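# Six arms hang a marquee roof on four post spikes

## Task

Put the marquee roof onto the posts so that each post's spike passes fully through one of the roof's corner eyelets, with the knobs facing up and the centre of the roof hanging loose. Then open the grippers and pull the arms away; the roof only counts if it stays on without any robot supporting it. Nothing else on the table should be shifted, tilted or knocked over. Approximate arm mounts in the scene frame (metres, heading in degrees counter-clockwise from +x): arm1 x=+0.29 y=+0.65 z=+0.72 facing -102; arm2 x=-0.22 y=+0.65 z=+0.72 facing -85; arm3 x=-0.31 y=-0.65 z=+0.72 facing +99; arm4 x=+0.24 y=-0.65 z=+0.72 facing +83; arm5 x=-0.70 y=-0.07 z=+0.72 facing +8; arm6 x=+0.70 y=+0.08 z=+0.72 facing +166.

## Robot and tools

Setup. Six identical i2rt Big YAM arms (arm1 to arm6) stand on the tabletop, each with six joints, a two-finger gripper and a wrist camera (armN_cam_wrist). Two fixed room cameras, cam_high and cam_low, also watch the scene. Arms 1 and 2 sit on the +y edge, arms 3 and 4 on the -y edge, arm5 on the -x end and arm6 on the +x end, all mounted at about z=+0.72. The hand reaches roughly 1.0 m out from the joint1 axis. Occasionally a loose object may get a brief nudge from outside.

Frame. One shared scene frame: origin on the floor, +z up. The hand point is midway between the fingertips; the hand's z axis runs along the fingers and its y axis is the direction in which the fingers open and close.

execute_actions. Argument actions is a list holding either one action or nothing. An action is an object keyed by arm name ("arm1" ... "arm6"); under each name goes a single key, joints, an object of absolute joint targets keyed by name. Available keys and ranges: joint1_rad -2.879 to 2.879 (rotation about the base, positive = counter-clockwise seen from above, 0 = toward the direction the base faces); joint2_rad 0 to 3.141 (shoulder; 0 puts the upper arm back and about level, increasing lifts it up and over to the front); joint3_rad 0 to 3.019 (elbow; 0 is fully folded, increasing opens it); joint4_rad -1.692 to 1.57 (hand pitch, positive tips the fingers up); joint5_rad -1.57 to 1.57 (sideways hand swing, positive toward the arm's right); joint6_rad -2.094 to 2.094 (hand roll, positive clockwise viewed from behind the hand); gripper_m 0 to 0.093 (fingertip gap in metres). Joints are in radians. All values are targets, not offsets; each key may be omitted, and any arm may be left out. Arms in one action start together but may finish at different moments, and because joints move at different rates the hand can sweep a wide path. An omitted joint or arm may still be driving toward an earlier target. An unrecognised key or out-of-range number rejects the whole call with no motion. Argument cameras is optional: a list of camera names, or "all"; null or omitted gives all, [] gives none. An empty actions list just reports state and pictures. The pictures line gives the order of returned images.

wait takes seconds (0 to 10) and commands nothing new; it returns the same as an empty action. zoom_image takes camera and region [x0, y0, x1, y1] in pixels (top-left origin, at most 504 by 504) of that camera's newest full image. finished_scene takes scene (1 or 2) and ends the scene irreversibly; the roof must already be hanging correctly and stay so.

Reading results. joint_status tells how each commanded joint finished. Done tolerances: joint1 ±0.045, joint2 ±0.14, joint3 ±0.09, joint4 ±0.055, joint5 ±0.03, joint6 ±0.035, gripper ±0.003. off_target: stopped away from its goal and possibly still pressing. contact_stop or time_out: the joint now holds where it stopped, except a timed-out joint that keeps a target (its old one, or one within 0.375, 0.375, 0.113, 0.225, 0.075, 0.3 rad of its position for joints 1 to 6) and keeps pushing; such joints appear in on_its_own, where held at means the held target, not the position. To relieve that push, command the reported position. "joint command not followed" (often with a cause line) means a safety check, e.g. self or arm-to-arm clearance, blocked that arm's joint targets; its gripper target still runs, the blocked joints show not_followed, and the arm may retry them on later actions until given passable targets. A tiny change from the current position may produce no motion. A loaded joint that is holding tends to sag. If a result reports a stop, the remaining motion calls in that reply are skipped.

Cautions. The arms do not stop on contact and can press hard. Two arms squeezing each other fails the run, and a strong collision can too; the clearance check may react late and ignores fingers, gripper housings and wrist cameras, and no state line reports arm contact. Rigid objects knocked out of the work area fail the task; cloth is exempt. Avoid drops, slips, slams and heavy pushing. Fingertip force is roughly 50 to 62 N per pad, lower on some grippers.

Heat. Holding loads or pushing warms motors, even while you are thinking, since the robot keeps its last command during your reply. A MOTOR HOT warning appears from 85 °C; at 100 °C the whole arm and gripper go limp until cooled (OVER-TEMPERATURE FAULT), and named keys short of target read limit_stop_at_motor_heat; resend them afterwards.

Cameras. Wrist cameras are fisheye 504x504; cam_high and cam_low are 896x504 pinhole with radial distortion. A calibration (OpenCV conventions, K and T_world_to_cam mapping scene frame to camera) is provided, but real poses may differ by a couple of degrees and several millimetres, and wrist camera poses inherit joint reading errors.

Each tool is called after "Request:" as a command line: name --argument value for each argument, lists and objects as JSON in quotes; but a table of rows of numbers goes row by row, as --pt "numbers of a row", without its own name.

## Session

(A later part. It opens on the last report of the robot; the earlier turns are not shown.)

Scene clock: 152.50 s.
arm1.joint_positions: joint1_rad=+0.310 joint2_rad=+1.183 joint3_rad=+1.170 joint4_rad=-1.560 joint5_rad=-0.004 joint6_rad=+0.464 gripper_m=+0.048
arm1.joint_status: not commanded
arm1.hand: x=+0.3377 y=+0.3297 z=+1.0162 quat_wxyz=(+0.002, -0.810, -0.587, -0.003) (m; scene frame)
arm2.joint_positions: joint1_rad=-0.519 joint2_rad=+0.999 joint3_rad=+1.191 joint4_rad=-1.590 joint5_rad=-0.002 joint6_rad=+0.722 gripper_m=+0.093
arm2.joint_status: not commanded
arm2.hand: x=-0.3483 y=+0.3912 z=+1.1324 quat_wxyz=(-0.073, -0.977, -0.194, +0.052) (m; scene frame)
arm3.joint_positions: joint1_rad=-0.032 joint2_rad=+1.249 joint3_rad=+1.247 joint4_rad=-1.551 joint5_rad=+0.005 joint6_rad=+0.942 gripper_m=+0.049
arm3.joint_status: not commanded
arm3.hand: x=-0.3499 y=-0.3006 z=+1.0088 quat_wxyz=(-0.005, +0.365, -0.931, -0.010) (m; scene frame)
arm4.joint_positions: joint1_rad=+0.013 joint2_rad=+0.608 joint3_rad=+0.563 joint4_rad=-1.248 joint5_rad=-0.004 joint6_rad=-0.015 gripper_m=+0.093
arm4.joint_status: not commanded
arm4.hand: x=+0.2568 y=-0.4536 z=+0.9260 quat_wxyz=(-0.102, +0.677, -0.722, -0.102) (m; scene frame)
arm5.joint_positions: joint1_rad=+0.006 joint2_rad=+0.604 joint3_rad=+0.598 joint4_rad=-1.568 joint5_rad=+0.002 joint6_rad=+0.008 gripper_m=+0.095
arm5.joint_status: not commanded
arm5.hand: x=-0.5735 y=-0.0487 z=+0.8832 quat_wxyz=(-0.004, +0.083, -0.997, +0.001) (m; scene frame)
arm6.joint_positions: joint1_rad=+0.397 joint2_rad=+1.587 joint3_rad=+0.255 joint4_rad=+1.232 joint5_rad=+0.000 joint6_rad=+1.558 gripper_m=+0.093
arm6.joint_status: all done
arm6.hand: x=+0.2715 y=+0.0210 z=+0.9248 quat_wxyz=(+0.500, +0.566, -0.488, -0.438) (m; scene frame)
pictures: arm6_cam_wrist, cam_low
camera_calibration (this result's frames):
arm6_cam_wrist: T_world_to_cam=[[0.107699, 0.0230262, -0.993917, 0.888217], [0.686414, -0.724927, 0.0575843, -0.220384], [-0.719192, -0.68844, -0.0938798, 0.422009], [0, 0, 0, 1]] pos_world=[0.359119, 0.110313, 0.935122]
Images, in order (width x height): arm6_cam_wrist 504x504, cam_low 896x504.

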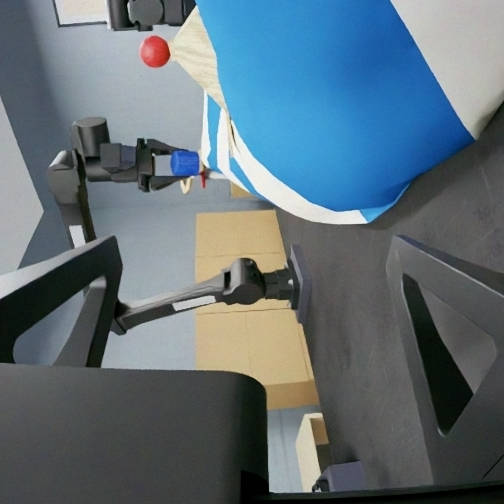

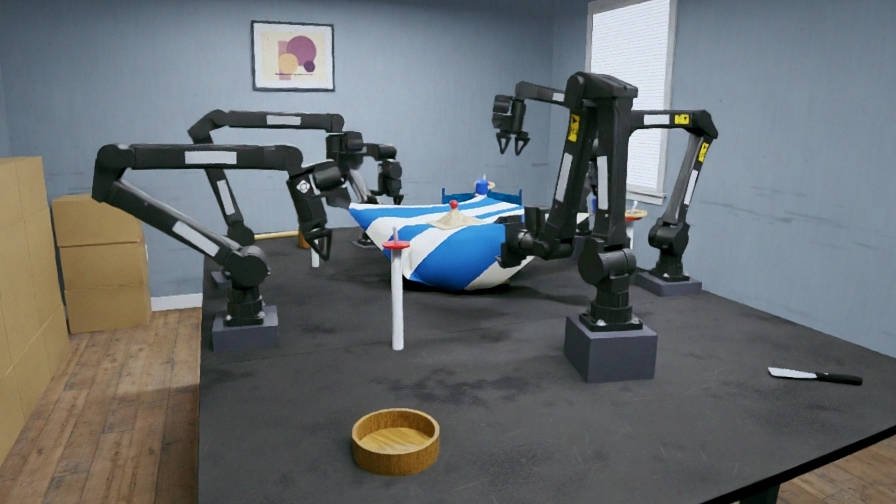

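Request:
execute_actions --actions '[{"arm6":{"joints":{"joint2_rad":1.5,"joint3_rad":1.3,"joint4_rad":-1.35,"joint6_rad":0.8}}}]' --cameras '[]'

Request:
execute_actions --actions '[{"arm6":{"joints":{"joint2_rad":1.98,"joint3_rad":1.25,"joint4_rad":-0.84}}}]' --cameras '["arm6_cam_wrist","cam_low"]'

Scene clock: 155.07 s.
arm1.joint_positions: joint1_rad=+0.310 joint2_rad=+1.183 joint3_rad=+1.170 joint4_rad=-1.560 joint5_rad=-0.004 joint6_rad=+0.464 gripper_m=+0.048
arm1.joint_status: not commanded
arm1.hand: x=+0.3377 y=+0.3297 z=+1.0162 quat_wxyz=(+0.002, -0.810, -0.587, -0.003) (m; scene frame)
arm2.joint_positions: joint1_rad=-0.519 joint2_rad=+0.999 joint3_rad=+1.191 joint4_rad=-1.590 joint5_rad=-0.002 joint6_rad=+0.722 gripper_m=+0.093
arm2.joint_status: not commanded
arm2.hand: x=-0.3483 y=+0.3912 z=+1.1324 quat_wxyz=(-0.073, -0.977, -0.194, +0.052) (m; scene frame)
arm3.joint_positions: joint1_rad=-0.032 joint2_rad=+1.249 joint3_rad=+1.247 joint4_rad=-1.551 joint5_rad=+0.005 joint6_rad=+0.942 gripper_m=+0.049
arm3.joint_status: not commanded
arm3.hand: x=-0.3499 y=-0.3006 z=+1.0088 quat_wxyz=(-0.005, +0.365, -0.931, -0.010) (m; scene frame)
arm4.joint_positions: joint1_rad=+0.013 joint2_rad=+0.608 joint3_rad=+0.563 joint4_rad=-1.248 joint5_rad=-0.004 joint6_rad=-0.015 gripper_m=+0.093
arm4.joint_status: not commanded
arm4.hand: x=+0.2568 y=-0.4536 z=+0.9260 quat_wxyz=(-0.102, +0.677, -0.722, -0.102) (m; scene frame)
arm5.joint_positions: joint1_rad=+0.006 joint2_rad=+0.604 joint3_rad=+0.598 joint4_rad=-1.568 joint5_rad=+0.002 joint6_rad=+0.008 gripper_m=+0.095
arm5.joint_status: not commanded
arm5.hand: x=-0.5735 y=-0.0487 z=+0.8832 quat_wxyz=(-0.004, +0.083, -0.997, +0.001) (m; scene frame)
arm6.joint_positions: joint1_rad=+0.397 joint2_rad=+1.504 joint3_rad=+1.248 joint4_rad=-1.340 joint5_rad=+0.000 joint6_rad=+0.811 gripper_m=+0.093
arm6.joint_status: all done
arm6.hand: x=+0.2738 y=+0.0215 z=+0.9836 quat_wxyz=(-0.007, +0.944, -0.329, +0.019) (m; scene frame)
pictures: none
No camera images: the call's "cameras" was empty. Leave "cameras" out to get every camera's image.

Scene clock: 156.27 s.
arm1.joint_positions: joint1_rad=+0.310 joint2_rad=+1.185 joint3_rad=+1.170 joint4_rad=-1.557 joint5_rad=-0.004 joint6_rad=+0.464 gripper_m=+0.048
arm1.joint_status: not commanded
arm1.hand: x=+0.3379 y=+0.3286 z=+1.0154 quat_wxyz=(+0.002, -0.810, -0.587, -0.003) (m; scene frame)
arm2.joint_positions: joint1_rad=-0.519 joint2_rad=+0.999 joint3_rad=+1.191 joint4_rad=-1.590 joint5_rad=-0.002 joint6_rad=+0.722 gripper_m=+0.093
arm2.joint_status: not commanded
arm2.hand: x=-0.3483 y=+0.3912 z=+1.1324 quat_wxyz=(-0.073, -0.977, -0.194, +0.052) (m; scene frame)
arm3.joint_positions: joint1_rad=-0.032 joint2_rad=+1.249 joint3_rad=+1.247 joint4_rad=-1.551 joint5_rad=+0.005 joint6_rad=+0.942 gripper_m=+0.049
arm3.joint_status: not commanded
arm3.hand: x=-0.3499 y=-0.3005 z=+1.0088 quat_wxyz=(-0.005, +0.365, -0.931, -0.010) (m; scene frame)
arm4.joint_positions: joint1_rad=+0.013 joint2_rad=+0.608 joint3_rad=+0.563 joint4_rad=-1.248 joint5_rad=-0.004 joint6_rad=-0.015 gripper_m=+0.093
arm4.joint_status: not commanded
arm4.hand: x=+0.2568 y=-0.4536 z=+0.9260 quat_wxyz=(-0.102, +0.677, -0.722, -0.102) (m; scene frame)
arm5.joint_positions: joint1_rad=+0.006 joint2_rad=+0.604 joint3_rad=+0.598 joint4_rad=-1.568 joint5_rad=+0.002 joint6_rad=+0.008 gripper_m=+0.095
arm5.joint_status: not commanded
arm5.hand: x=-0.5735 y=-0.0487 z=+0.8832 quat_wxyz=(-0.004, +0.083, -0.997, +0.001) (m; scene frame)
arm6.joint_positions: joint1_rad=+0.397 joint2_rad=+1.982 joint3_rad=+1.248 joint4_rad=-0.851 joint5_rad=+0.000 joint6_rad=+0.810 gripper_m=+0.093
arm6.joint_status: all done
arm6.hand: x=+0.1901 y=+0.0088 z=+0.7604 quat_wxyz=(-0.005, +0.944, -0.329, +0.014) (m; scene frame)
pictures: arm6_cam_wrist, cam_low
camera_calibration (this result's frames):
arm6_cam_wrist: T_world_to_cam=[[0.621245, 0.783523, 0.0121417, -0.13543], [0.62203, -0.502505, 0.600473, -0.566389], [0.476585, -0.365488, -0.799553, 0.646135], [0, 0, 0, 1]] pos_world=[0.128508, 0.0576538, 0.858365]
Images, in order (width x height): arm6_cam_wrist 504x504, cam_low 896x504.

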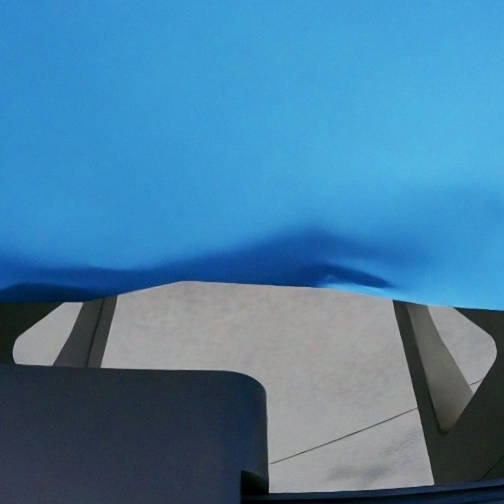

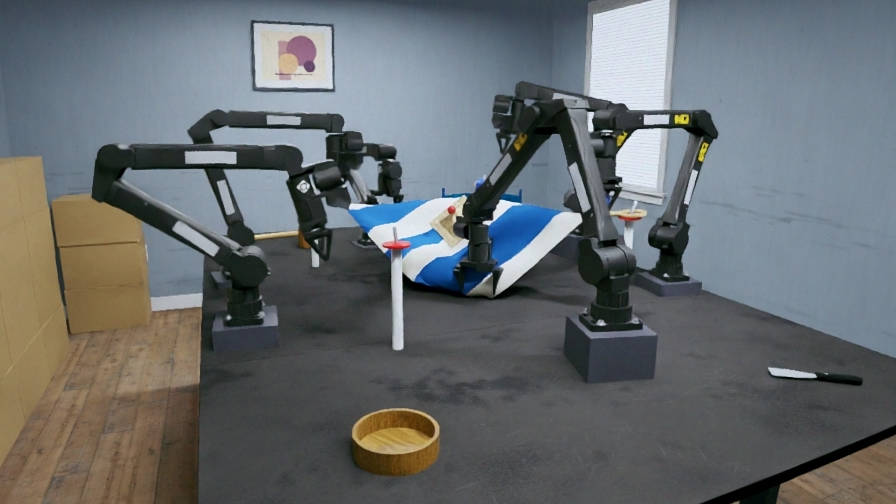

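Request:
execute_actions --actions '[{"arm6":{"joints":{"joint2_rad":1.8,"joint4_rad":-1.03,"joint6_rad":-0.77,"gripper_m":0.07}}}]' --cameras '[]'

Request:
execute_actions --actions '[{"arm6":{"joints":{"joint2_rad":2.0,"joint3_rad":1.32,"joint4_rad":-0.89}}}]' --cameras '[]'

Request:
execute_actions --actions '[{"arm6":{"joints":{"gripper_m":0.0}}}]' --cameras '["arm6_cam_wrist","cam_low"]'

Request:
execute_actions --actions '[{"arm6":{"joints":{"joint1_rad":0.8,"joint2_rad":1.4,"joint3_rad":1.2,"joint4_rad":-1.37}}}]' --cameras '["cam_high","cam_low"]'

Scene clock: 158.97 s.
arm1.joint_positions: joint1_rad=+0.310 joint2_rad=+1.185 joint3_rad=+1.170 joint4_rad=-1.557 joint5_rad=-0.004 joint6_rad=+0.463 gripper_m=+0.048
arm1.joint_status: not commanded
arm1.hand: x=+0.3379 y=+0.3286 z=+1.0154 quat_wxyz=(+0.002, -0.810, -0.587, -0.003) (m; scene frame)
arm2.joint_positions: joint1_rad=-0.519 joint2_rad=+0.999 joint3_rad=+1.191 joint4_rad=-1.590 joint5_rad=-0.002 joint6_rad=+0.722 gripper_m=+0.093
arm2.joint_status: not commanded
arm2.hand: x=-0.3483 y=+0.3912 z=+1.1324 quat_wxyz=(-0.073, -0.977, -0.194, +0.052) (m; scene frame)
arm3.joint_positions: joint1_rad=-0.032 joint2_rad=+1.249 joint3_rad=+1.247 joint4_rad=-1.551 joint5_rad=+0.005 joint6_rad=+0.942 gripper_m=+0.049
arm3.joint_status: not commanded
arm3.hand: x=-0.3499 y=-0.3005 z=+1.0088 quat_wxyz=(-0.005, +0.365, -0.931, -0.010) (m; scene frame)
arm4.joint_positions: joint1_rad=+0.013 joint2_rad=+0.608 joint3_rad=+0.563 joint4_rad=-1.248 joint5_rad=-0.004 joint6_rad=-0.015 gripper_m=+0.093
arm4.joint_status: not commanded
arm4.hand: x=+0.2568 y=-0.4536 z=+0.9260 quat_wxyz=(-0.102, +0.677, -0.722, -0.102) (m; scene frame)
arm5.joint_positions: joint1_rad=+0.006 joint2_rad=+0.604 joint3_rad=+0.598 joint4_rad=-1.568 joint5_rad=+0.002 joint6_rad=+0.008 gripper_m=+0.095
arm5.joint_status: not commanded
arm5.hand: x=-0.5735 y=-0.0487 z=+0.8832 quat_wxyz=(-0.004, +0.083, -0.997, +0.001) (m; scene frame)
arm6.joint_positions: joint1_rad=+0.397 joint2_rad=+1.779 joint3_rad=+1.248 joint4_rad=-1.021 joint5_rad=+0.000 joint6_rad=-0.759 gripper_m=+0.070
arm6.joint_status: all done
arm6.hand: x=+0.2033 y=+0.0111 z=+0.8596 quat_wxyz=(+0.001, +0.901, +0.434, -0.003) (m; scene frame)
pictures: none
No camera images: the call's "cameras" was empty. Leave "cameras" out to get every camera's image.

Scene clock: 160.07 s.
arm1.joint_positions: joint1_rad=+0.310 joint2_rad=+1.185 joint3_rad=+1.170 joint4_rad=-1.557 joint5_rad=-0.004 joint6_rad=+0.463 gripper_m=+0.048
arm1.joint_status: not commanded
arm1.hand: x=+0.3379 y=+0.3286 z=+1.0154 quat_wxyz=(+0.002, -0.810, -0.587, -0.003) (m; scene frame)
arm2.joint_positions: joint1_rad=-0.519 joint2_rad=+0.999 joint3_rad=+1.191 joint4_rad=-1.590 joint5_rad=-0.002 joint6_rad=+0.722 gripper_m=+0.093
arm2.joint_status: not commanded
arm2.hand: x=-0.3483 y=+0.3912 z=+1.1324 quat_wxyz=(-0.073, -0.977, -0.194, +0.052) (m; scene frame)
arm3.joint_positions: joint1_rad=-0.032 joint2_rad=+1.249 joint3_rad=+1.247 joint4_rad=-1.551 joint5_rad=+0.005 joint6_rad=+0.942 gripper_m=+0.049
arm3.joint_status: not commanded
arm3.hand: x=-0.3499 y=-0.3005 z=+1.0088 quat_wxyz=(-0.005, +0.365, -0.931, -0.010) (m; scene frame)
arm4.joint_positions: joint1_rad=+0.013 joint2_rad=+0.608 joint3_rad=+0.563 joint4_rad=-1.248 joint5_rad=-0.004 joint6_rad=-0.015 gripper_m=+0.093
arm4.joint_status: not commanded
arm4.hand: x=+0.2568 y=-0.4536 z=+0.9260 quat_wxyz=(-0.102, +0.677, -0.722, -0.102) (m; scene frame)
arm5.joint_positions: joint1_rad=+0.006 joint2_rad=+0.604 joint3_rad=+0.598 joint4_rad=-1.568 joint5_rad=+0.002 joint6_rad=+0.008 gripper_m=+0.095
arm5.joint_status: not commanded
arm5.hand: x=-0.5735 y=-0.0487 z=+0.8832 quat_wxyz=(-0.004, +0.083, -0.997, +0.001) (m; scene frame)
arm6.joint_positions: joint1_rad=+0.397 joint2_rad=+2.000 joint3_rad=+1.291 joint4_rad=-0.901 joint5_rad=+0.000 joint6_rad=-0.760 gripper_m=+0.070
arm6.joint_status: all done
arm6.hand: x=+0.1844 y=+0.0080 z=+0.7636 quat_wxyz=(+0.010, +0.900, +0.434, +0.025) (m; scene frame)
pictures: none
No camera images: the call's "cameras" was empty. Leave "cameras" out to get every camera's image.

Scene clock: 160.73 s.
arm1.joint_positions: joint1_rad=+0.310 joint2_rad=+1.185 joint3_rad=+1.170 joint4_rad=-1.557 joint5_rad=-0.004 joint6_rad=+0.463 gripper_m=+0.048
arm1.joint_status: not commanded
arm1.hand: x=+0.3379 y=+0.3286 z=+1.0154 quat_wxyz=(+0.002, -0.810, -0.587, -0.003) (m; scene frame)
arm2.joint_positions: joint1_rad=-0.519 joint2_rad=+0.999 joint3_rad=+1.191 joint4_rad=-1.590 joint5_rad=-0.002 joint6_rad=+0.722 gripper_m=+0.093
arm2.joint_status: not commanded
arm2.hand: x=-0.3483 y=+0.3912 z=+1.1324 quat_wxyz=(-0.073, -0.977, -0.194, +0.052) (m; scene frame)
arm3.joint_positions: joint1_rad=-0.032 joint2_rad=+1.249 joint3_rad=+1.247 joint4_rad=-1.551 joint5_rad=+0.005 joint6_rad=+0.942 gripper_m=+0.049
arm3.joint_status: not commanded
arm3.hand: x=-0.3499 y=-0.3005 z=+1.0088 quat_wxyz=(-0.005, +0.365, -0.931, -0.010) (m; scene frame)
arm4.joint_positions: joint1_rad=+0.013 joint2_rad=+0.608 joint3_rad=+0.563 joint4_rad=-1.248 joint5_rad=-0.004 joint6_rad=-0.015 gripper_m=+0.093
arm4.joint_status: not commanded
arm4.hand: x=+0.2568 y=-0.4536 z=+0.9260 quat_wxyz=(-0.102, +0.677, -0.722, -0.102) (m; scene frame)
arm5.joint_positions: joint1_rad=+0.006 joint2_rad=+0.604 joint3_rad=+0.598 joint4_rad=-1.568 joint5_rad=+0.002 joint6_rad=+0.008 gripper_m=+0.095
arm5.joint_status: not commanded
arm5.hand: x=-0.5735 y=-0.0487 z=+0.8832 quat_wxyz=(-0.004, +0.083, -0.997, +0.001) (m; scene frame)
arm6.joint_positions: joint1_rad=+0.397 joint2_rad=+2.000 joint3_rad=+1.291 joint4_rad=-0.901 joint5_rad=+0.000 joint6_rad=-0.760 gripper_m=+0.001
arm6.joint_status: all done
arm6.hand: x=+0.1844 y=+0.0080 z=+0.7636 quat_wxyz=(+0.010, +0.900, +0.435, +0.025) (m; scene frame)
pictures: arm6_cam_wrist, cam_low
camera_calibration (this result's frames):
arm6_cam_wrist: T_world_to_cam=[[-0.781726, 0.621878, -0.0465981, 0.173546], [0.470591, 0.637279, 0.610262, -0.553892], [0.409205, 0.455129, -0.790828, 0.650276], [0, 0, 0, 1]] pos_world=[0.130226, -0.0508999, 0.860363]
Images, in order (width x height): arm6_cam_wrist 504x504, cam_low 896x504.

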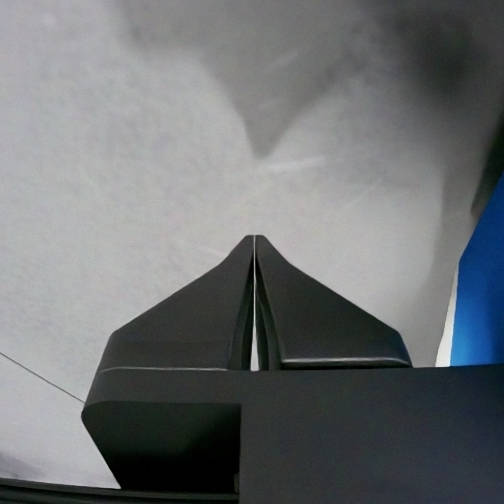

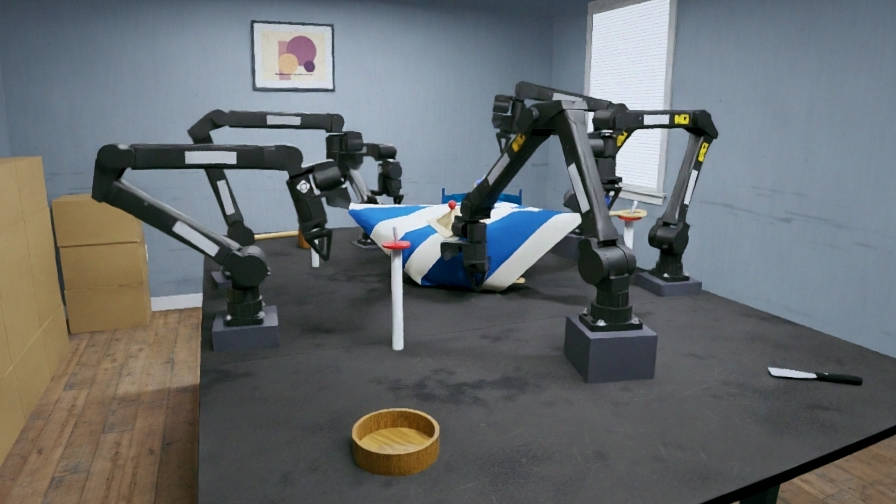

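Scene clock: 162.10 s.
arm1.joint_positions: joint1_rad=+0.310 joint2_rad=+1.185 joint3_rad=+1.170 joint4_rad=-1.557 joint5_rad=-0.004 joint6_rad=+0.463 gripper_m=+0.048
arm1.joint_status: not commanded
arm1.hand: x=+0.3379 y=+0.3286 z=+1.0154 quat_wxyz=(+0.002, -0.810, -0.587, -0.003) (m; scene frame)
arm2.joint_positions: joint1_rad=-0.519 joint2_rad=+0.999 joint3_rad=+1.191 joint4_rad=-1.590 joint5_rad=-0.002 joint6_rad=+0.722 gripper_m=+0.093
arm2.joint_status: not commanded
arm2.hand: x=-0.3483 y=+0.3912 z=+1.1324 quat_wxyz=(-0.073, -0.977, -0.194, +0.052) (m; scene frame)
arm3.joint_positions: joint1_rad=-0.032 joint2_rad=+1.249 joint3_rad=+1.247 joint4_rad=-1.551 joint5_rad=+0.005 joint6_rad=+0.942 gripper_m=+0.049
arm3.joint_status: not commanded
arm3.hand: x=-0.3499 y=-0.3005 z=+1.0088 quat_wxyz=(-0.005, +0.365, -0.931, -0.010) (m; scene frame)
arm4.joint_positions: joint1_rad=+0.013 joint2_rad=+0.608 joint3_rad=+0.563 joint4_rad=-1.248 joint5_rad=-0.004 joint6_rad=-0.015 gripper_m=+0.093
arm4.joint_status: not commanded
arm4.hand: x=+0.2568 y=-0.4536 z=+0.9260 quat_wxyz=(-0.102, +0.677, -0.722, -0.102) (m; scene frame)
arm5.joint_positions: joint1_rad=+0.006 joint2_rad=+0.604 joint3_rad=+0.598 joint4_rad=-1.568 joint5_rad=+0.002 joint6_rad=+0.008 gripper_m=+0.095
arm5.joint_status: not commanded
arm5.hand: x=-0.5735 y=-0.0487 z=+0.8832 quat_wxyz=(-0.004, +0.083, -0.997, +0.001) (m; scene frame)
arm6.joint_positions: joint1_rad=+0.803 joint2_rad=+1.379 joint3_rad=+1.202 joint4_rad=-1.361 joint5_rad=+0.000 joint6_rad=-0.762 gripper_m=+0.001
arm6.joint_status: all done
arm6.hand: x=+0.3544 y=-0.1265 z=+1.0164 quat_wxyz=(+0.004, +0.794, +0.608, -0.010) (m; scene frame)
pictures: cam_high, cam_low
Images, in order (width x height): cam_high 896x504, cam_low 896x504.

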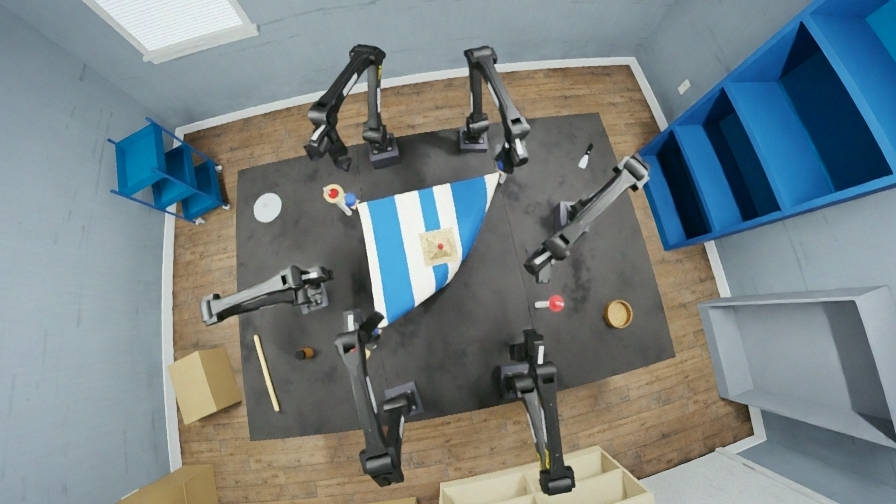

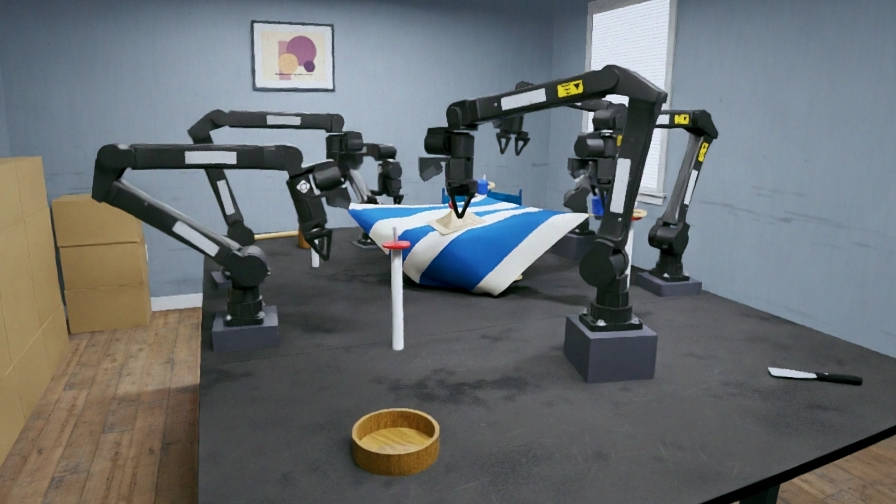

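Request:
execute_actions --actions '[{"arm6":{"joints":{"joint1_rad":0.2,"joint2_rad":1.6,"joint3_rad":1.3,"joint4_rad":-1.27,"joint6_rad":0.0,"gripper_m":0.07}}}]' --cameras '["arm6_cam_wrist"]'

Scene clock: 164.20 s.
arm1.joint_positions: joint1_rad=+0.310 joint2_rad=+1.185 joint3_rad=+1.170 joint4_rad=-1.557 joint5_rad=-0.004 joint6_rad=+0.463 gripper_m=+0.048
arm1.joint_status: not commanded
arm1.hand: x=+0.3379 y=+0.3286 z=+1.0154 quat_wxyz=(+0.002, -0.810, -0.587, -0.003) (m; scene frame)
arm2.joint_positions: joint1_rad=-0.519 joint2_rad=+0.999 joint3_rad=+1.191 joint4_rad=-1.590 joint5_rad=-0.002 joint6_rad=+0.722 gripper_m=+0.093
arm2.joint_status: not commanded
arm2.hand: x=-0.3483 y=+0.3912 z=+1.1324 quat_wxyz=(-0.073, -0.977, -0.194, +0.052) (m; scene frame)
arm3.joint_positions: joint1_rad=-0.032 joint2_rad=+1.249 joint3_rad=+1.247 joint4_rad=-1.551 joint5_rad=+0.005 joint6_rad=+0.942 gripper_m=+0.049
arm3.joint_status: not commanded
arm3.hand: x=-0.3499 y=-0.3005 z=+1.0088 quat_wxyz=(-0.005, +0.365, -0.931, -0.010) (m; scene frame)
arm4.joint_positions: joint1_rad=+0.013 joint2_rad=+0.608 joint3_rad=+0.563 joint4_rad=-1.248 joint5_rad=-0.004 joint6_rad=-0.015 gripper_m=+0.093
arm4.joint_status: not commanded
arm4.hand: x=+0.2568 y=-0.4536 z=+0.9260 quat_wxyz=(-0.102, +0.677, -0.722, -0.102) (m; scene frame)
arm5.joint_positions: joint1_rad=+0.006 joint2_rad=+0.604 joint3_rad=+0.598 joint4_rad=-1.568 joint5_rad=+0.002 joint6_rad=+0.008 gripper_m=+0.095
arm5.joint_status: not commanded
arm5.hand: x=-0.5735 y=-0.0487 z=+0.8832 quat_wxyz=(-0.004, +0.083, -0.997, +0.001) (m; scene frame)
arm6.joint_positions: joint1_rad=+0.194 joint2_rad=+1.609 joint3_rad=+1.262 joint4_rad=-1.275 joint5_rad=+0.000 joint6_rad=-0.011 gripper_m=+0.070
arm6.joint_status: all done
arm6.hand: x=+0.2482 y=+0.1095 z=+0.9430 quat_wxyz=(+0.002, +0.999, -0.026, +0.034) (m; scene frame)
pictures: arm6_cam_wrist
camera_calibration (this result's frames):
arm6_cam_wrist: T_world_to_cam=[[0.0533124, 0.998543, -0.00832795, -0.11587], [0.771708, -0.0359059, 0.634963, -0.782308], [0.633739, -0.0402781, -0.772498, 0.701041], [0, 0, 0, 1]] pos_world=[0.165613, 0.115848, 1.03732]
Images, in order (width x height): arm6_cam_wrist 504x504.

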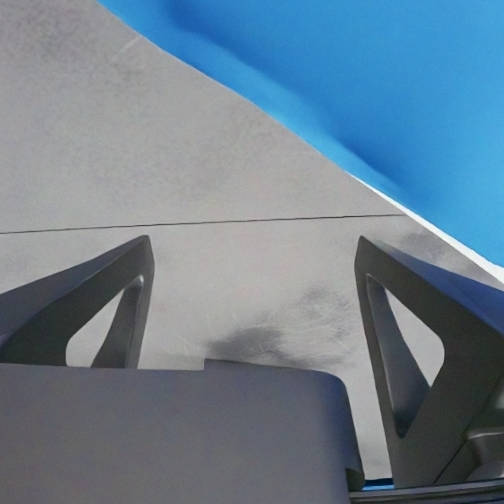

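Request:
execute_actions --actions '[{"arm6":{"joints":{"joint1_rad":0.1,"joint2_rad":1.0,"joint3_rad":1.1,"joint4_rad":-1.6}},"arm4":{"joints":{"joint1_rad":0.2,"joint2_rad":1.6,"joint3_rad":0.45,"joint4_rad":0.8}}}]' --cameras '["arm4_cam_wrist"]'

Scene clock: 166.53 s.
arm1.joint_positions: joint1_rad=+0.310 joint2_rad=+1.185 joint3_rad=+1.170 joint4_rad=-1.557 joint5_rad=-0.004 joint6_rad=+0.463 gripper_m=+0.048
arm1.joint_status: not commanded
arm1.hand: x=+0.3379 y=+0.3286 z=+1.0154 quat_wxyz=(+0.002, -0.810, -0.587, -0.003) (m; scene frame)
arm2.joint_positions: joint1_rad=-0.519 joint2_rad=+0.999 joint3_rad=+1.191 joint4_rad=-1.590 joint5_rad=-0.002 joint6_rad=+0.722 gripper_m=+0.093
arm2.joint_status: not commanded
arm2.hand: x=-0.3483 y=+0.3912 z=+1.1324 quat_wxyz=(-0.073, -0.977, -0.194, +0.052) (m; scene frame)
arm3.joint_positions: joint1_rad=-0.032 joint2_rad=+1.249 joint3_rad=+1.247 joint4_rad=-1.551 joint5_rad=+0.005 joint6_rad=+0.942 gripper_m=+0.049
arm3.joint_status: not commanded
arm3.hand: x=-0.3499 y=-0.3005 z=+1.0088 quat_wxyz=(-0.005, +0.365, -0.931, -0.010) (m; scene frame)
arm4.joint_positions: joint1_rad=+0.190 joint2_rad=+1.588 joint3_rad=+0.456 joint4_rad=+0.781 joint5_rad=-0.002 joint6_rad=-0.014 gripper_m=+0.093
arm4.joint_status: all done
arm4.hand: x=+0.1920 y=-0.1639 z=+0.8583 quat_wxyz=(-0.388, +0.608, -0.545, -0.429) (m; scene frame)
arm5.joint_positions: joint1_rad=+0.006 joint2_rad=+0.604 joint3_rad=+0.598 joint4_rad=-1.568 joint5_rad=+0.002 joint6_rad=+0.008 gripper_m=+0.095
arm5.joint_status: not commanded
arm5.hand: x=-0.5735 y=-0.0487 z=+0.8832 quat_wxyz=(-0.004, +0.083, -0.997, +0.001) (m; scene frame)
arm6.joint_positions: joint1_rad=+0.093 joint2_rad=+0.985 joint3_rad=+1.106 joint4_rad=-1.593 joint5_rad=+0.000 joint6_rad=-0.009 gripper_m=+0.070
arm6.joint_status: all done
arm6.hand: x=+0.4269 y=+0.1258 z=+1.1003 quat_wxyz=(-0.004, +0.996, -0.078, -0.042) (m; scene frame)
pictures: arm4_cam_wrist
camera_calibration (this result's frames):
arm4_cam_wrist: T_world_to_cam=[[0.994873, 0.099099, 0.02019, -0.197673], [0.0925617, -0.811771, -0.576594, 0.34998], [-0.0407502, 0.575506, -0.816782, 0.926193], [0, 0, 0, 1]] pos_world=[0.202007, -0.229337, 0.962285]
Images, in order (width x height): arm4_cam_wrist 504x504.

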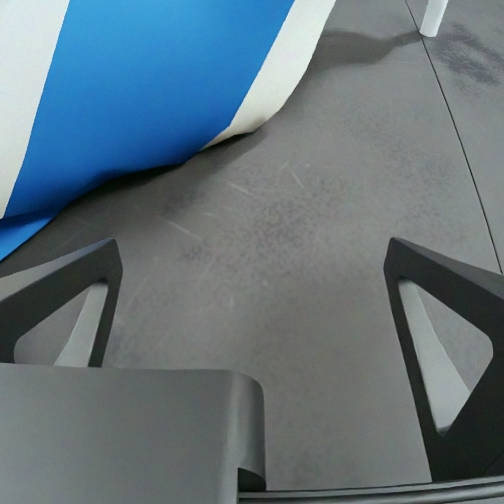

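Request:
execute_actions --actions '[{"arm6":{"joints":{"joint1_rad":0.28,"joint2_rad":1.8,"joint3_rad":1.5,"joint4_rad":-1.27,"joint6_rad":-0.77}}}]' --cameras '[]'

Request:
execute_actions --actions '[{"arm6":{"joints":{"joint2_rad":2.06,"joint3_rad":1.42,"joint4_rad":-0.93}}}]' --cameras '["arm4_cam_wrist"]'

Request:
execute_actions --actions '[{"arm6":{"joints":{"gripper_m":0.0}}}]' --cameras '[]'

Request:
execute_actions --actions '[{"arm6":{"joints":{"joint1_rad":0.6,"joint2_rad":1.6,"joint3_rad":1.3,"joint4_rad":-1.27}}}]' --cameras '["arm4_cam_wrist","cam_high"]'

Scene clock: 168.83 s.
arm1.joint_positions: joint1_rad=+0.310 joint2_rad=+1.185 joint3_rad=+1.170 joint4_rad=-1.557 joint5_rad=-0.004 joint6_rad=+0.463 gripper_m=+0.048
arm1.joint_status: not commanded
arm1.hand: x=+0.3379 y=+0.3286 z=+1.0154 quat_wxyz=(+0.002, -0.809, -0.587, -0.003) (m; scene frame)
arm2.joint_positions: joint1_rad=-0.519 joint2_rad=+0.999 joint3_rad=+1.191 joint4_rad=-1.590 joint5_rad=-0.002 joint6_rad=+0.722 gripper_m=+0.093
arm2.joint_status: not commanded
arm2.hand: x=-0.3483 y=+0.3912 z=+1.1324 quat_wxyz=(-0.073, -0.977, -0.194, +0.052) (m; scene frame)
arm3.joint_positions: joint1_rad=-0.032 joint2_rad=+1.249 joint3_rad=+1.247 joint4_rad=-1.551 joint5_rad=+0.005 joint6_rad=+0.942 gripper_m=+0.049
arm3.joint_status: not commanded
arm3.hand: x=-0.3499 y=-0.3005 z=+1.0088 quat_wxyz=(-0.005, +0.365, -0.931, -0.010) (m; scene frame)
arm4.joint_positions: joint1_rad=+0.190 joint2_rad=+1.588 joint3_rad=+0.456 joint4_rad=+0.781 joint5_rad=-0.002 joint6_rad=-0.014 gripper_m=+0.093
arm4.joint_status: not commanded
arm4.hand: x=+0.1920 y=-0.1639 z=+0.8583 quat_wxyz=(-0.388, +0.608, -0.545, -0.429) (m; scene frame)
arm5.joint_positions: joint1_rad=+0.006 joint2_rad=+0.604 joint3_rad=+0.598 joint4_rad=-1.568 joint5_rad=+0.002 joint6_rad=+0.008 gripper_m=+0.095
arm5.joint_status: not commanded
arm5.hand: x=-0.5735 y=-0.0487 z=+0.8832 quat_wxyz=(-0.004, +0.083, -0.997, +0.001) (m; scene frame)
arm6.joint_positions: joint1_rad=+0.283 joint2_rad=+1.812 joint3_rad=+1.470 joint4_rad=-1.275 joint5_rad=+0.000 joint6_rad=-0.758 gripper_m=+0.070
arm6.joint_status: all done
arm6.hand: x=+0.1718 y=+0.0675 z=+0.9196 quat_wxyz=(+0.012, +0.924, +0.381, +0.028) (m; scene frame)
pictures: none
No camera images: the call's "cameras" was empty. Leave "cameras" out to get every camera's image.

Scene clock: 169.90 s.
arm1.joint_positions: joint1_rad=+0.307 joint2_rad=+1.211 joint3_rad=+1.169 joint4_rad=-1.533 joint5_rad=+0.004 joint6_rad=+0.463 gripper_m=+0.048
arm1.joint_status: not commanded
arm1.hand: x=+0.3367 y=+0.3198 z=+1.0072 quat_wxyz=(+0.005, -0.810, -0.586, +0.000) (m; scene frame)
arm2.joint_positions: joint1_rad=-0.519 joint2_rad=+0.999 joint3_rad=+1.191 joint4_rad=-1.590 joint5_rad=-0.002 joint6_rad=+0.722 gripper_m=+0.093
arm2.joint_status: not commanded
arm2.hand: x=-0.3483 y=+0.3912 z=+1.1324 quat_wxyz=(-0.073, -0.977, -0.194, +0.052) (m; scene frame)
arm3.joint_positions: joint1_rad=-0.032 joint2_rad=+1.249 joint3_rad=+1.247 joint4_rad=-1.551 joint5_rad=+0.010 joint6_rad=+0.942 gripper_m=+0.049
arm3.joint_status: not commanded
arm3.hand: x=-0.3491 y=-0.3005 z=+1.0088 quat_wxyz=(-0.008, +0.365, -0.931, -0.010) (m; scene frame)
arm4.joint_positions: joint1_rad=+0.190 joint2_rad=+1.588 joint3_rad=+0.456 joint4_rad=+0.781 joint5_rad=-0.002 joint6_rad=-0.014 gripper_m=+0.093
arm4.joint_status: not commanded
arm4.hand: x=+0.1920 y=-0.1639 z=+0.8583 quat_wxyz=(-0.388, +0.608, -0.545, -0.429) (m; scene frame)
arm5.joint_positions: joint1_rad=+0.006 joint2_rad=+0.604 joint3_rad=+0.598 joint4_rad=-1.568 joint5_rad=+0.002 joint6_rad=+0.008 gripper_m=+0.095
arm5.joint_status: not commanded
arm5.hand: x=-0.5735 y=-0.0487 z=+0.8832 quat_wxyz=(-0.004, +0.083, -0.997, +0.001) (m; scene frame)
arm6.joint_positions: joint1_rad=+0.279 joint2_rad=+2.030 joint3_rad=+1.435 joint4_rad=-0.944 joint5_rad=+0.005 joint6_rad=-0.759 gripper_m=+0.070
arm6.joint_status: all done
arm6.hand: x=+0.1258 y=+0.0690 z=+0.7904 quat_wxyz=(-0.004, +0.925, +0.380, -0.007) (m; scene frame)
pictures: arm4_cam_wrist
camera_calibration (this result's frames):
arm4_cam_wrist: T_world_to_cam=[[0.994873, 0.099099, 0.02019, -0.197673], [0.0925617, -0.811771, -0.576594, 0.34998], [-0.0407502, 0.575506, -0.816782, 0.926193], [0, 0, 0, 1]] pos_world=[0.202007, -0.229337, 0.962285]
Images, in order (width x height): arm4_cam_wrist 504x504.

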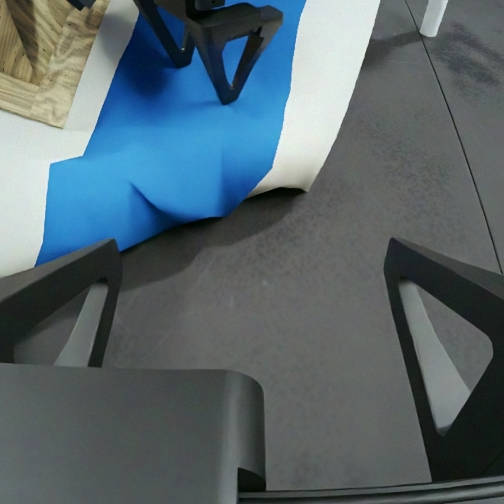

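Scene clock: 170.57 s.
arm1.joint_positions: joint1_rad=+0.307 joint2_rad=+1.211 joint3_rad=+1.169 joint4_rad=-1.533 joint5_rad=+0.004 joint6_rad=+0.463 gripper_m=+0.048
arm1.joint_status: not commanded
arm1.hand: x=+0.3367 y=+0.3198 z=+1.0072 quat_wxyz=(+0.005, -0.810, -0.586, +0.000) (m; scene frame)
arm2.joint_positions: joint1_rad=-0.519 joint2_rad=+0.999 joint3_rad=+1.191 joint4_rad=-1.590 joint5_rad=-0.002 joint6_rad=+0.722 gripper_m=+0.093
arm2.joint_status: not commanded
arm2.hand: x=-0.3483 y=+0.3912 z=+1.1324 quat_wxyz=(-0.073, -0.977, -0.194, +0.052) (m; scene frame)
arm3.joint_positions: joint1_rad=-0.032 joint2_rad=+1.249 joint3_rad=+1.247 joint4_rad=-1.551 joint5_rad=+0.010 joint6_rad=+0.942 gripper_m=+0.049
arm3.joint_status: not commanded
arm3.hand: x=-0.3491 y=-0.3005 z=+1.0088 quat_wxyz=(-0.008, +0.365, -0.931, -0.010) (m; scene frame)
arm4.joint_positions: joint1_rad=+0.190 joint2_rad=+1.588 joint3_rad=+0.456 joint4_rad=+0.781 joint5_rad=-0.002 joint6_rad=-0.014 gripper_m=+0.093
arm4.joint_status: not commanded
arm4.hand: x=+0.1920 y=-0.1639 z=+0.8583 quat_wxyz=(-0.388, +0.608, -0.545, -0.429) (m; scene frame)
arm5.joint_positions: joint1_rad=+0.006 joint2_rad=+0.604 joint3_rad=+0.598 joint4_rad=-1.568 joint5_rad=+0.002 joint6_rad=+0.008 gripper_m=+0.095
arm5.joint_status: not commanded
arm5.hand: x=-0.5735 y=-0.0487 z=+0.8832 quat_wxyz=(-0.004, +0.083, -0.997, +0.001) (m; scene frame)
arm6.joint_positions: joint1_rad=+0.279 joint2_rad=+2.030 joint3_rad=+1.435 joint4_rad=-0.933 joint5_rad=+0.005 joint6_rad=-0.760 gripper_m=+0.001
arm6.joint_status: all done
arm6.hand: x=+0.1232 y=+0.0689 z=+0.7905 quat_wxyz=(-0.006, +0.925, +0.381, -0.012) (m; scene frame)
pictures: none
No camera images: the call's "cameras" was empty. Leave "cameras" out to get every camera's image.

Scene clock: 171.90 s.
arm1.joint_positions: joint1_rad=+0.307 joint2_rad=+1.209 joint3_rad=+1.169 joint4_rad=-1.533 joint5_rad=+0.004 joint6_rad=+0.464 gripper_m=+0.048
arm1.joint_status: not commanded
arm1.hand: x=+0.3367 y=+0.3200 z=+1.0078 quat_wxyz=(+0.004, -0.811, -0.586, +0.000) (m; scene frame)
arm2.joint_positions: joint1_rad=-0.519 joint2_rad=+0.999 joint3_rad=+1.191 joint4_rad=-1.590 joint5_rad=-0.002 joint6_rad=+0.722 gripper_m=+0.093
arm2.joint_status: not commanded
arm2.hand: x=-0.3483 y=+0.3912 z=+1.1324 quat_wxyz=(-0.073, -0.977, -0.194, +0.052) (m; scene frame)
arm3.joint_positions: joint1_rad=-0.034 joint2_rad=+1.249 joint3_rad=+1.247 joint4_rad=-1.551 joint5_rad=+0.012 joint6_rad=+0.942 gripper_m=+0.049
arm3.joint_status: not commanded
arm3.hand: x=-0.3483 y=-0.3004 z=+1.0088 quat_wxyz=(-0.008, +0.364, -0.931, -0.009) (m; scene frame)
arm4.joint_positions: joint1_rad=+0.190 joint2_rad=+1.588 joint3_rad=+0.456 joint4_rad=+0.781 joint5_rad=-0.002 joint6_rad=-0.014 gripper_m=+0.093
arm4.joint_status: not commanded
arm4.hand: x=+0.1920 y=-0.1639 z=+0.8583 quat_wxyz=(-0.388, +0.608, -0.545, -0.429) (m; scene frame)
arm5.joint_positions: joint1_rad=+0.006 joint2_rad=+0.604 joint3_rad=+0.598 joint4_rad=-1.568 joint5_rad=+0.002 joint6_rad=+0.008 gripper_m=+0.095
arm5.joint_status: not commanded
arm5.hand: x=-0.5735 y=-0.0487 z=+0.8832 quat_wxyz=(-0.004, +0.083, -0.997, +0.001) (m; scene frame)
arm6.joint_positions: joint1_rad=+0.597 joint2_rad=+1.576 joint3_rad=+1.306 joint4_rad=-1.261 joint5_rad=-0.001 joint6_rad=-0.762 gripper_m=+0.001
arm6.joint_status: all done
arm6.hand: x=+0.2546 y=-0.0755 z=+0.9741 quat_wxyz=(+0.001, +0.852, +0.523, -0.013) (m; scene frame)
pictures: arm4_cam_wrist, cam_high
camera_calibration (this result's frames):
arm4_cam_wrist: T_world_to_cam=[[0.994873, 0.099099, 0.02019, -0.197673], [0.0925617, -0.811771, -0.576594, 0.34998], [-0.0407502, 0.575506, -0.816782, 0.926193], [0, 0, 0, 1]] pos_world=[0.202007, -0.229337, 0.962285]
Images, in order (width x height): arm4_cam_wrist 504x504, cam_high 896x504.

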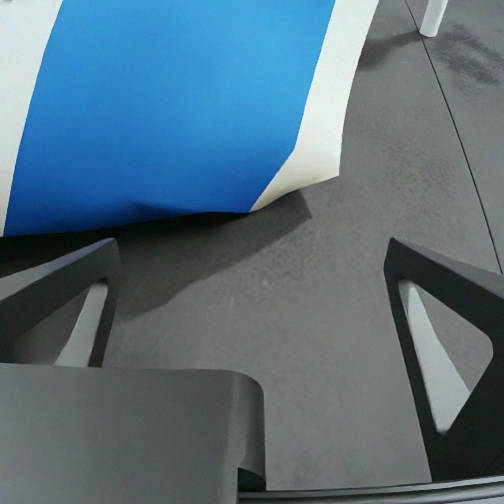

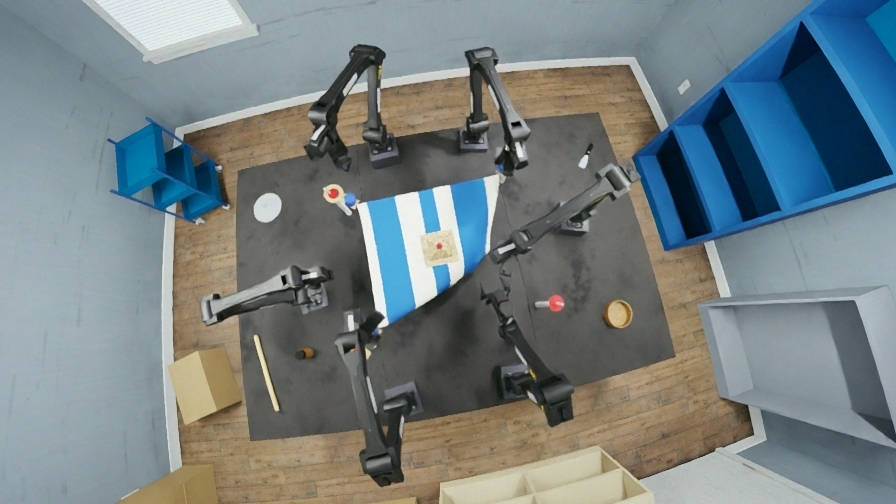

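Request:
execute_actions --actions '[{"arm6":{"joints":{"joint1_rad":0.6,"joint2_rad":1.0,"joint3_rad":1.1,"joint4_rad":-1.6,"joint6_rad":0,"gripper_m":0.093}},"arm4":{"joints":{"joint1_rad":0.25,"joint2_rad":1.85,"joint3_rad":0.7,"joint4_rad":0.85}}}]' --cameras '["arm4_cam_wrist","cam_low"]'

Scene clock: 173.87 s.
arm1.joint_positions: joint1_rad=+0.307 joint2_rad=+1.209 joint3_rad=+1.169 joint4_rad=-1.533 joint5_rad=+0.004 joint6_rad=+0.464 gripper_m=+0.048
arm1.joint_status: not commanded
arm1.hand: x=+0.3367 y=+0.3200 z=+1.0078 quat_wxyz=(+0.004, -0.811, -0.586, +0.000) (m; scene frame)
arm2.joint_positions: joint1_rad=-0.519 joint2_rad=+0.999 joint3_rad=+1.191 joint4_rad=-1.590 joint5_rad=-0.002 joint6_rad=+0.722 gripper_m=+0.093
arm2.joint_status: not commanded
arm2.hand: x=-0.3483 y=+0.3912 z=+1.1324 quat_wxyz=(-0.073, -0.977, -0.194, +0.052) (m; scene frame)
arm3.joint_positions: joint1_rad=-0.034 joint2_rad=+1.249 joint3_rad=+1.247 joint4_rad=-1.551 joint5_rad=+0.012 joint6_rad=+0.942 gripper_m=+0.049
arm3.joint_status: not commanded
arm3.hand: x=-0.3483 y=-0.3004 z=+1.0088 quat_wxyz=(-0.008, +0.364, -0.931, -0.009) (m; scene frame)
arm4.joint_positions: joint1_rad=+0.242 joint2_rad=+1.835 joint3_rad=+0.674 joint4_rad=+0.831 joint5_rad=-0.002 joint6_rad=-0.014 gripper_m=+0.093
arm4.joint_status: all done
arm4.hand: x=+0.1544 y=-0.0861 z=+0.8300 quat_wxyz=(-0.382, +0.617, -0.525, -0.445) (m; scene frame)
arm5.joint_positions: joint1_rad=+0.006 joint2_rad=+0.604 joint3_rad=+0.598 joint4_rad=-1.568 joint5_rad=+0.002 joint6_rad=+0.008 gripper_m=+0.095
arm5.joint_status: not commanded
arm5.hand: x=-0.5735 y=-0.0487 z=+0.8832 quat_wxyz=(-0.004, +0.083, -0.997, +0.001) (m; scene frame)
arm6.joint_positions: joint1_rad=+0.597 joint2_rad=+0.985 joint3_rad=+1.102 joint4_rad=-1.593 joint5_rad=-0.001 joint6_rad=-0.011 gripper_m=+0.093
arm6.joint_status: all done
arm6.hand: x=+0.4392 y=-0.0094 z=+1.0991 quat_wxyz=(+0.011, +0.984, +0.174, -0.039) (m; scene frame)
pictures: arm4_cam_wrist, cam_low
camera_calibration (this result's frames):
arm4_cam_wrist: T_world_to_cam=[[0.98853, 0.149582, 0.0208304, -0.162593], [0.132641, -0.793949, -0.593339, 0.40951], [-0.0722146, 0.589297, -0.804683, 0.852751], [0, 0, 0, 1]] pos_world=[0.167991, -0.153073, 0.932559]
Images, in order (width x height): arm4_cam_wrist 504x504, cam_low 896x504.

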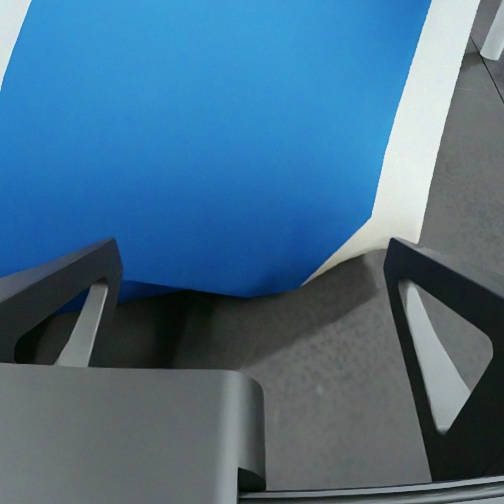

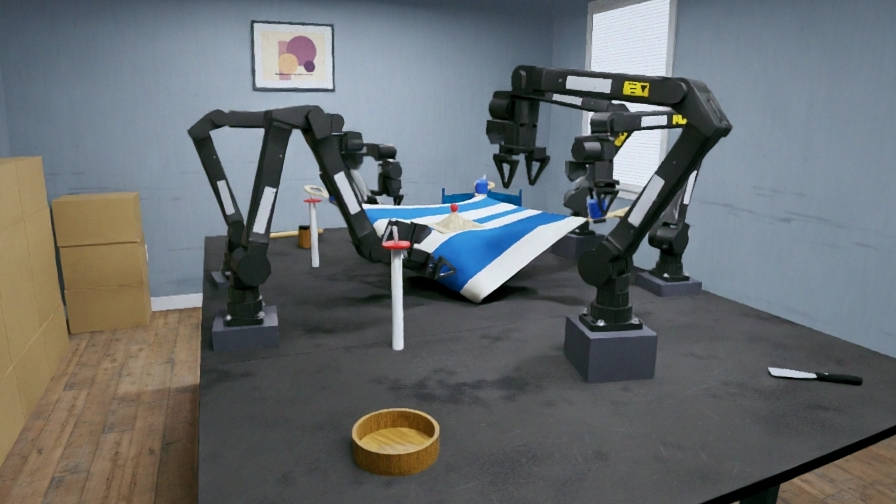

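Request:
execute_actions --actions '[{"arm4":{"joints":{"joint6_rad":1.57,"gripper_m":0.06}}}]' --cameras '[]'

Request:
execute_actions --actions '[{"arm4":{"joints":{"joint2_rad":1.98,"joint3_rad":0.88,"joint4_rad":0.75}}}]' --cameras '["arm4_cam_wrist","cam_low","arm3_cam_wrist"]'

Scene clock: 176.33 s.
arm1.joint_positions: joint1_rad=+0.307 joint2_rad=+1.209 joint3_rad=+1.169 joint4_rad=-1.533 joint5_rad=+0.004 joint6_rad=+0.464 gripper_m=+0.048
arm1.joint_status: not commanded
arm1.hand: x=+0.3367 y=+0.3200 z=+1.0078 quat_wxyz=(+0.004, -0.811, -0.586, +0.000) (m; scene frame)
arm2.joint_positions: joint1_rad=-0.519 joint2_rad=+0.999 joint3_rad=+1.191 joint4_rad=-1.590 joint5_rad=-0.002 joint6_rad=+0.722 gripper_m=+0.093
arm2.joint_status: not commanded
arm2.hand: x=-0.3483 y=+0.3912 z=+1.1324 quat_wxyz=(-0.073, -0.977, -0.194, +0.052) (m; scene frame)
arm3.joint_positions: joint1_rad=-0.034 joint2_rad=+1.249 joint3_rad=+1.247 joint4_rad=-1.551 joint5_rad=+0.012 joint6_rad=+0.942 gripper_m=+0.049
arm3.joint_status: not commanded
arm3.hand: x=-0.3483 y=-0.3004 z=+1.0088 quat_wxyz=(-0.008, +0.364, -0.931, -0.009) (m; scene frame)
arm4.joint_positions: joint1_rad=+0.242 joint2_rad=+1.835 joint3_rad=+0.674 joint4_rad=+0.831 joint5_rad=-0.002 joint6_rad=+1.554 gripper_m=+0.060
arm4.joint_status: all done
arm4.hand: x=+0.1544 y=-0.0861 z=+0.8300 quat_wxyz=(+0.044, +0.066, -0.807, -0.585) (m; scene frame)
arm5.joint_positions: joint1_rad=+0.006 joint2_rad=+0.604 joint3_rad=+0.598 joint4_rad=-1.568 joint5_rad=+0.002 joint6_rad=+0.008 gripper_m=+0.095
arm5.joint_status: not commanded
arm5.hand: x=-0.5735 y=-0.0487 z=+0.8832 quat_wxyz=(-0.004, +0.083, -0.997, +0.001) (m; scene frame)
arm6.joint_positions: joint1_rad=+0.597 joint2_rad=+0.985 joint3_rad=+1.102 joint4_rad=-1.593 joint5_rad=-0.001 joint6_rad=-0.011 gripper_m=+0.093
arm6.joint_status: not commanded
arm6.hand: x=+0.4392 y=-0.0094 z=+1.0991 quat_wxyz=(+0.011, +0.984, +0.174, -0.039) (m; scene frame)
pictures: none
No camera images: the call's "cameras" was empty. Leave "cameras" out to get every camera's image.

Scene clock: 177.20 s.
arm1.joint_positions: joint1_rad=+0.307 joint2_rad=+1.209 joint3_rad=+1.169 joint4_rad=-1.533 joint5_rad=+0.004 joint6_rad=+0.464 gripper_m=+0.048
arm1.joint_status: not commanded
arm1.hand: x=+0.3367 y=+0.3200 z=+1.0078 quat_wxyz=(+0.004, -0.811, -0.586, +0.000) (m; scene frame)
arm2.joint_positions: joint1_rad=-0.519 joint2_rad=+0.999 joint3_rad=+1.191 joint4_rad=-1.590 joint5_rad=-0.002 joint6_rad=+0.722 gripper_m=+0.093
arm2.joint_status: not commanded
arm2.hand: x=-0.3483 y=+0.3912 z=+1.1324 quat_wxyz=(-0.073, -0.977, -0.194, +0.052) (m; scene frame)
arm3.joint_positions: joint1_rad=-0.034 joint2_rad=+1.249 joint3_rad=+1.247 joint4_rad=-1.551 joint5_rad=+0.012 joint6_rad=+0.942 gripper_m=+0.049
arm3.joint_status: not commanded
arm3.hand: x=-0.3483 y=-0.3004 z=+1.0088 quat_wxyz=(-0.008, +0.364, -0.931, -0.009) (m; scene frame)
arm4.joint_positions: joint1_rad=+0.242 joint2_rad=+1.967 joint3_rad=+0.847 joint4_rad=+0.762 joint5_rad=-0.002 joint6_rad=+1.555 gripper_m=+0.060
arm4.joint_status: all done
arm4.hand: x=+0.1457 y=-0.0303 z=+0.8058 quat_wxyz=(+0.043, +0.067, -0.816, -0.573) (m; scene frame)
arm5.joint_positions: joint1_rad=+0.006 joint2_rad=+0.604 joint3_rad=+0.598 joint4_rad=-1.568 joint5_rad=+0.002 joint6_rad=+0.008 gripper_m=+0.095
arm5.joint_status: not commanded
arm5.hand: x=-0.5735 y=-0.0487 z=+0.8832 quat_wxyz=(-0.004, +0.083, -0.997, +0.001) (m; scene frame)
arm6.joint_positions: joint1_rad=+0.597 joint2_rad=+0.985 joint3_rad=+1.102 joint4_rad=-1.593 joint5_rad=-0.001 joint6_rad=-0.011 gripper_m=+0.093
arm6.joint_status: not commanded
arm6.hand: x=+0.4392 y=-0.0094 z=+1.0991 quat_wxyz=(+0.011, +0.984, +0.174, -0.039) (m; scene frame)
pictures: arm3_cam_wrist, arm4_cam_wrist, cam_low
camera_calibration (this result's frames):
arm3_cam_wrist: T_world_to_cam=[[0.678708, -0.734375, -0.00694864, 0.0192359], [-0.600134, -0.560046, 0.571129, -0.950569], [-0.423315, -0.38346, -0.820831, 0.687522], [0, 0, 0, 1]] pos_world=[-0.292486, -0.254599, 1.10737]
arm4_cam_wrist: T_world_to_cam=[[0.0739383, -0.343146, -0.936367, 0.727814], [-0.719417, -0.668593, 0.188209, -0.0612286], [-0.690632, 0.659723, -0.2963, 0.482374], [0, 0, 0, 1]] pos_world=[0.235281, -0.109424, 0.835953]
Images, in order (width x height): arm3_cam_wrist 504x504, arm4_cam_wrist 504x504, cam_low 896x504.

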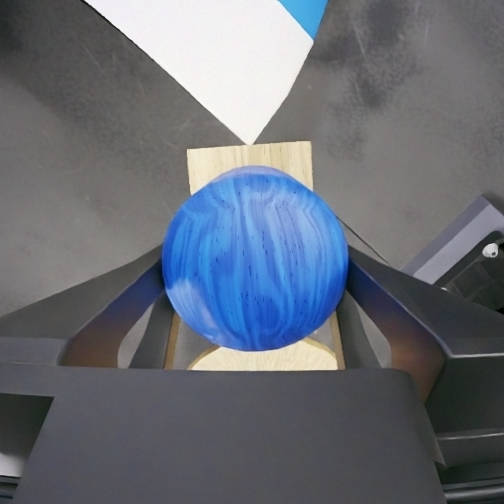

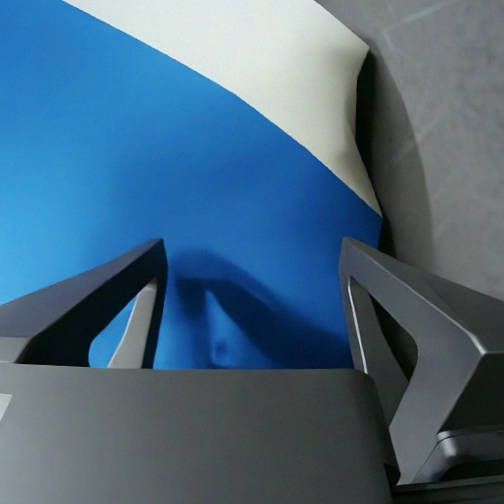

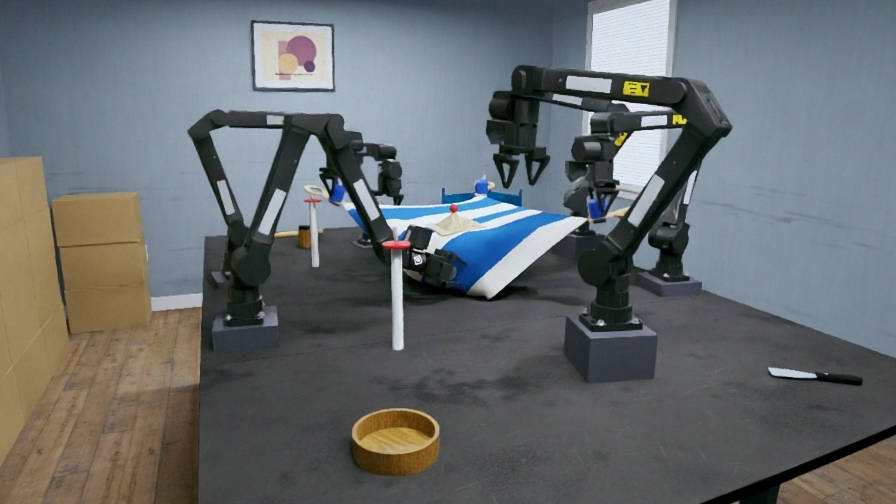

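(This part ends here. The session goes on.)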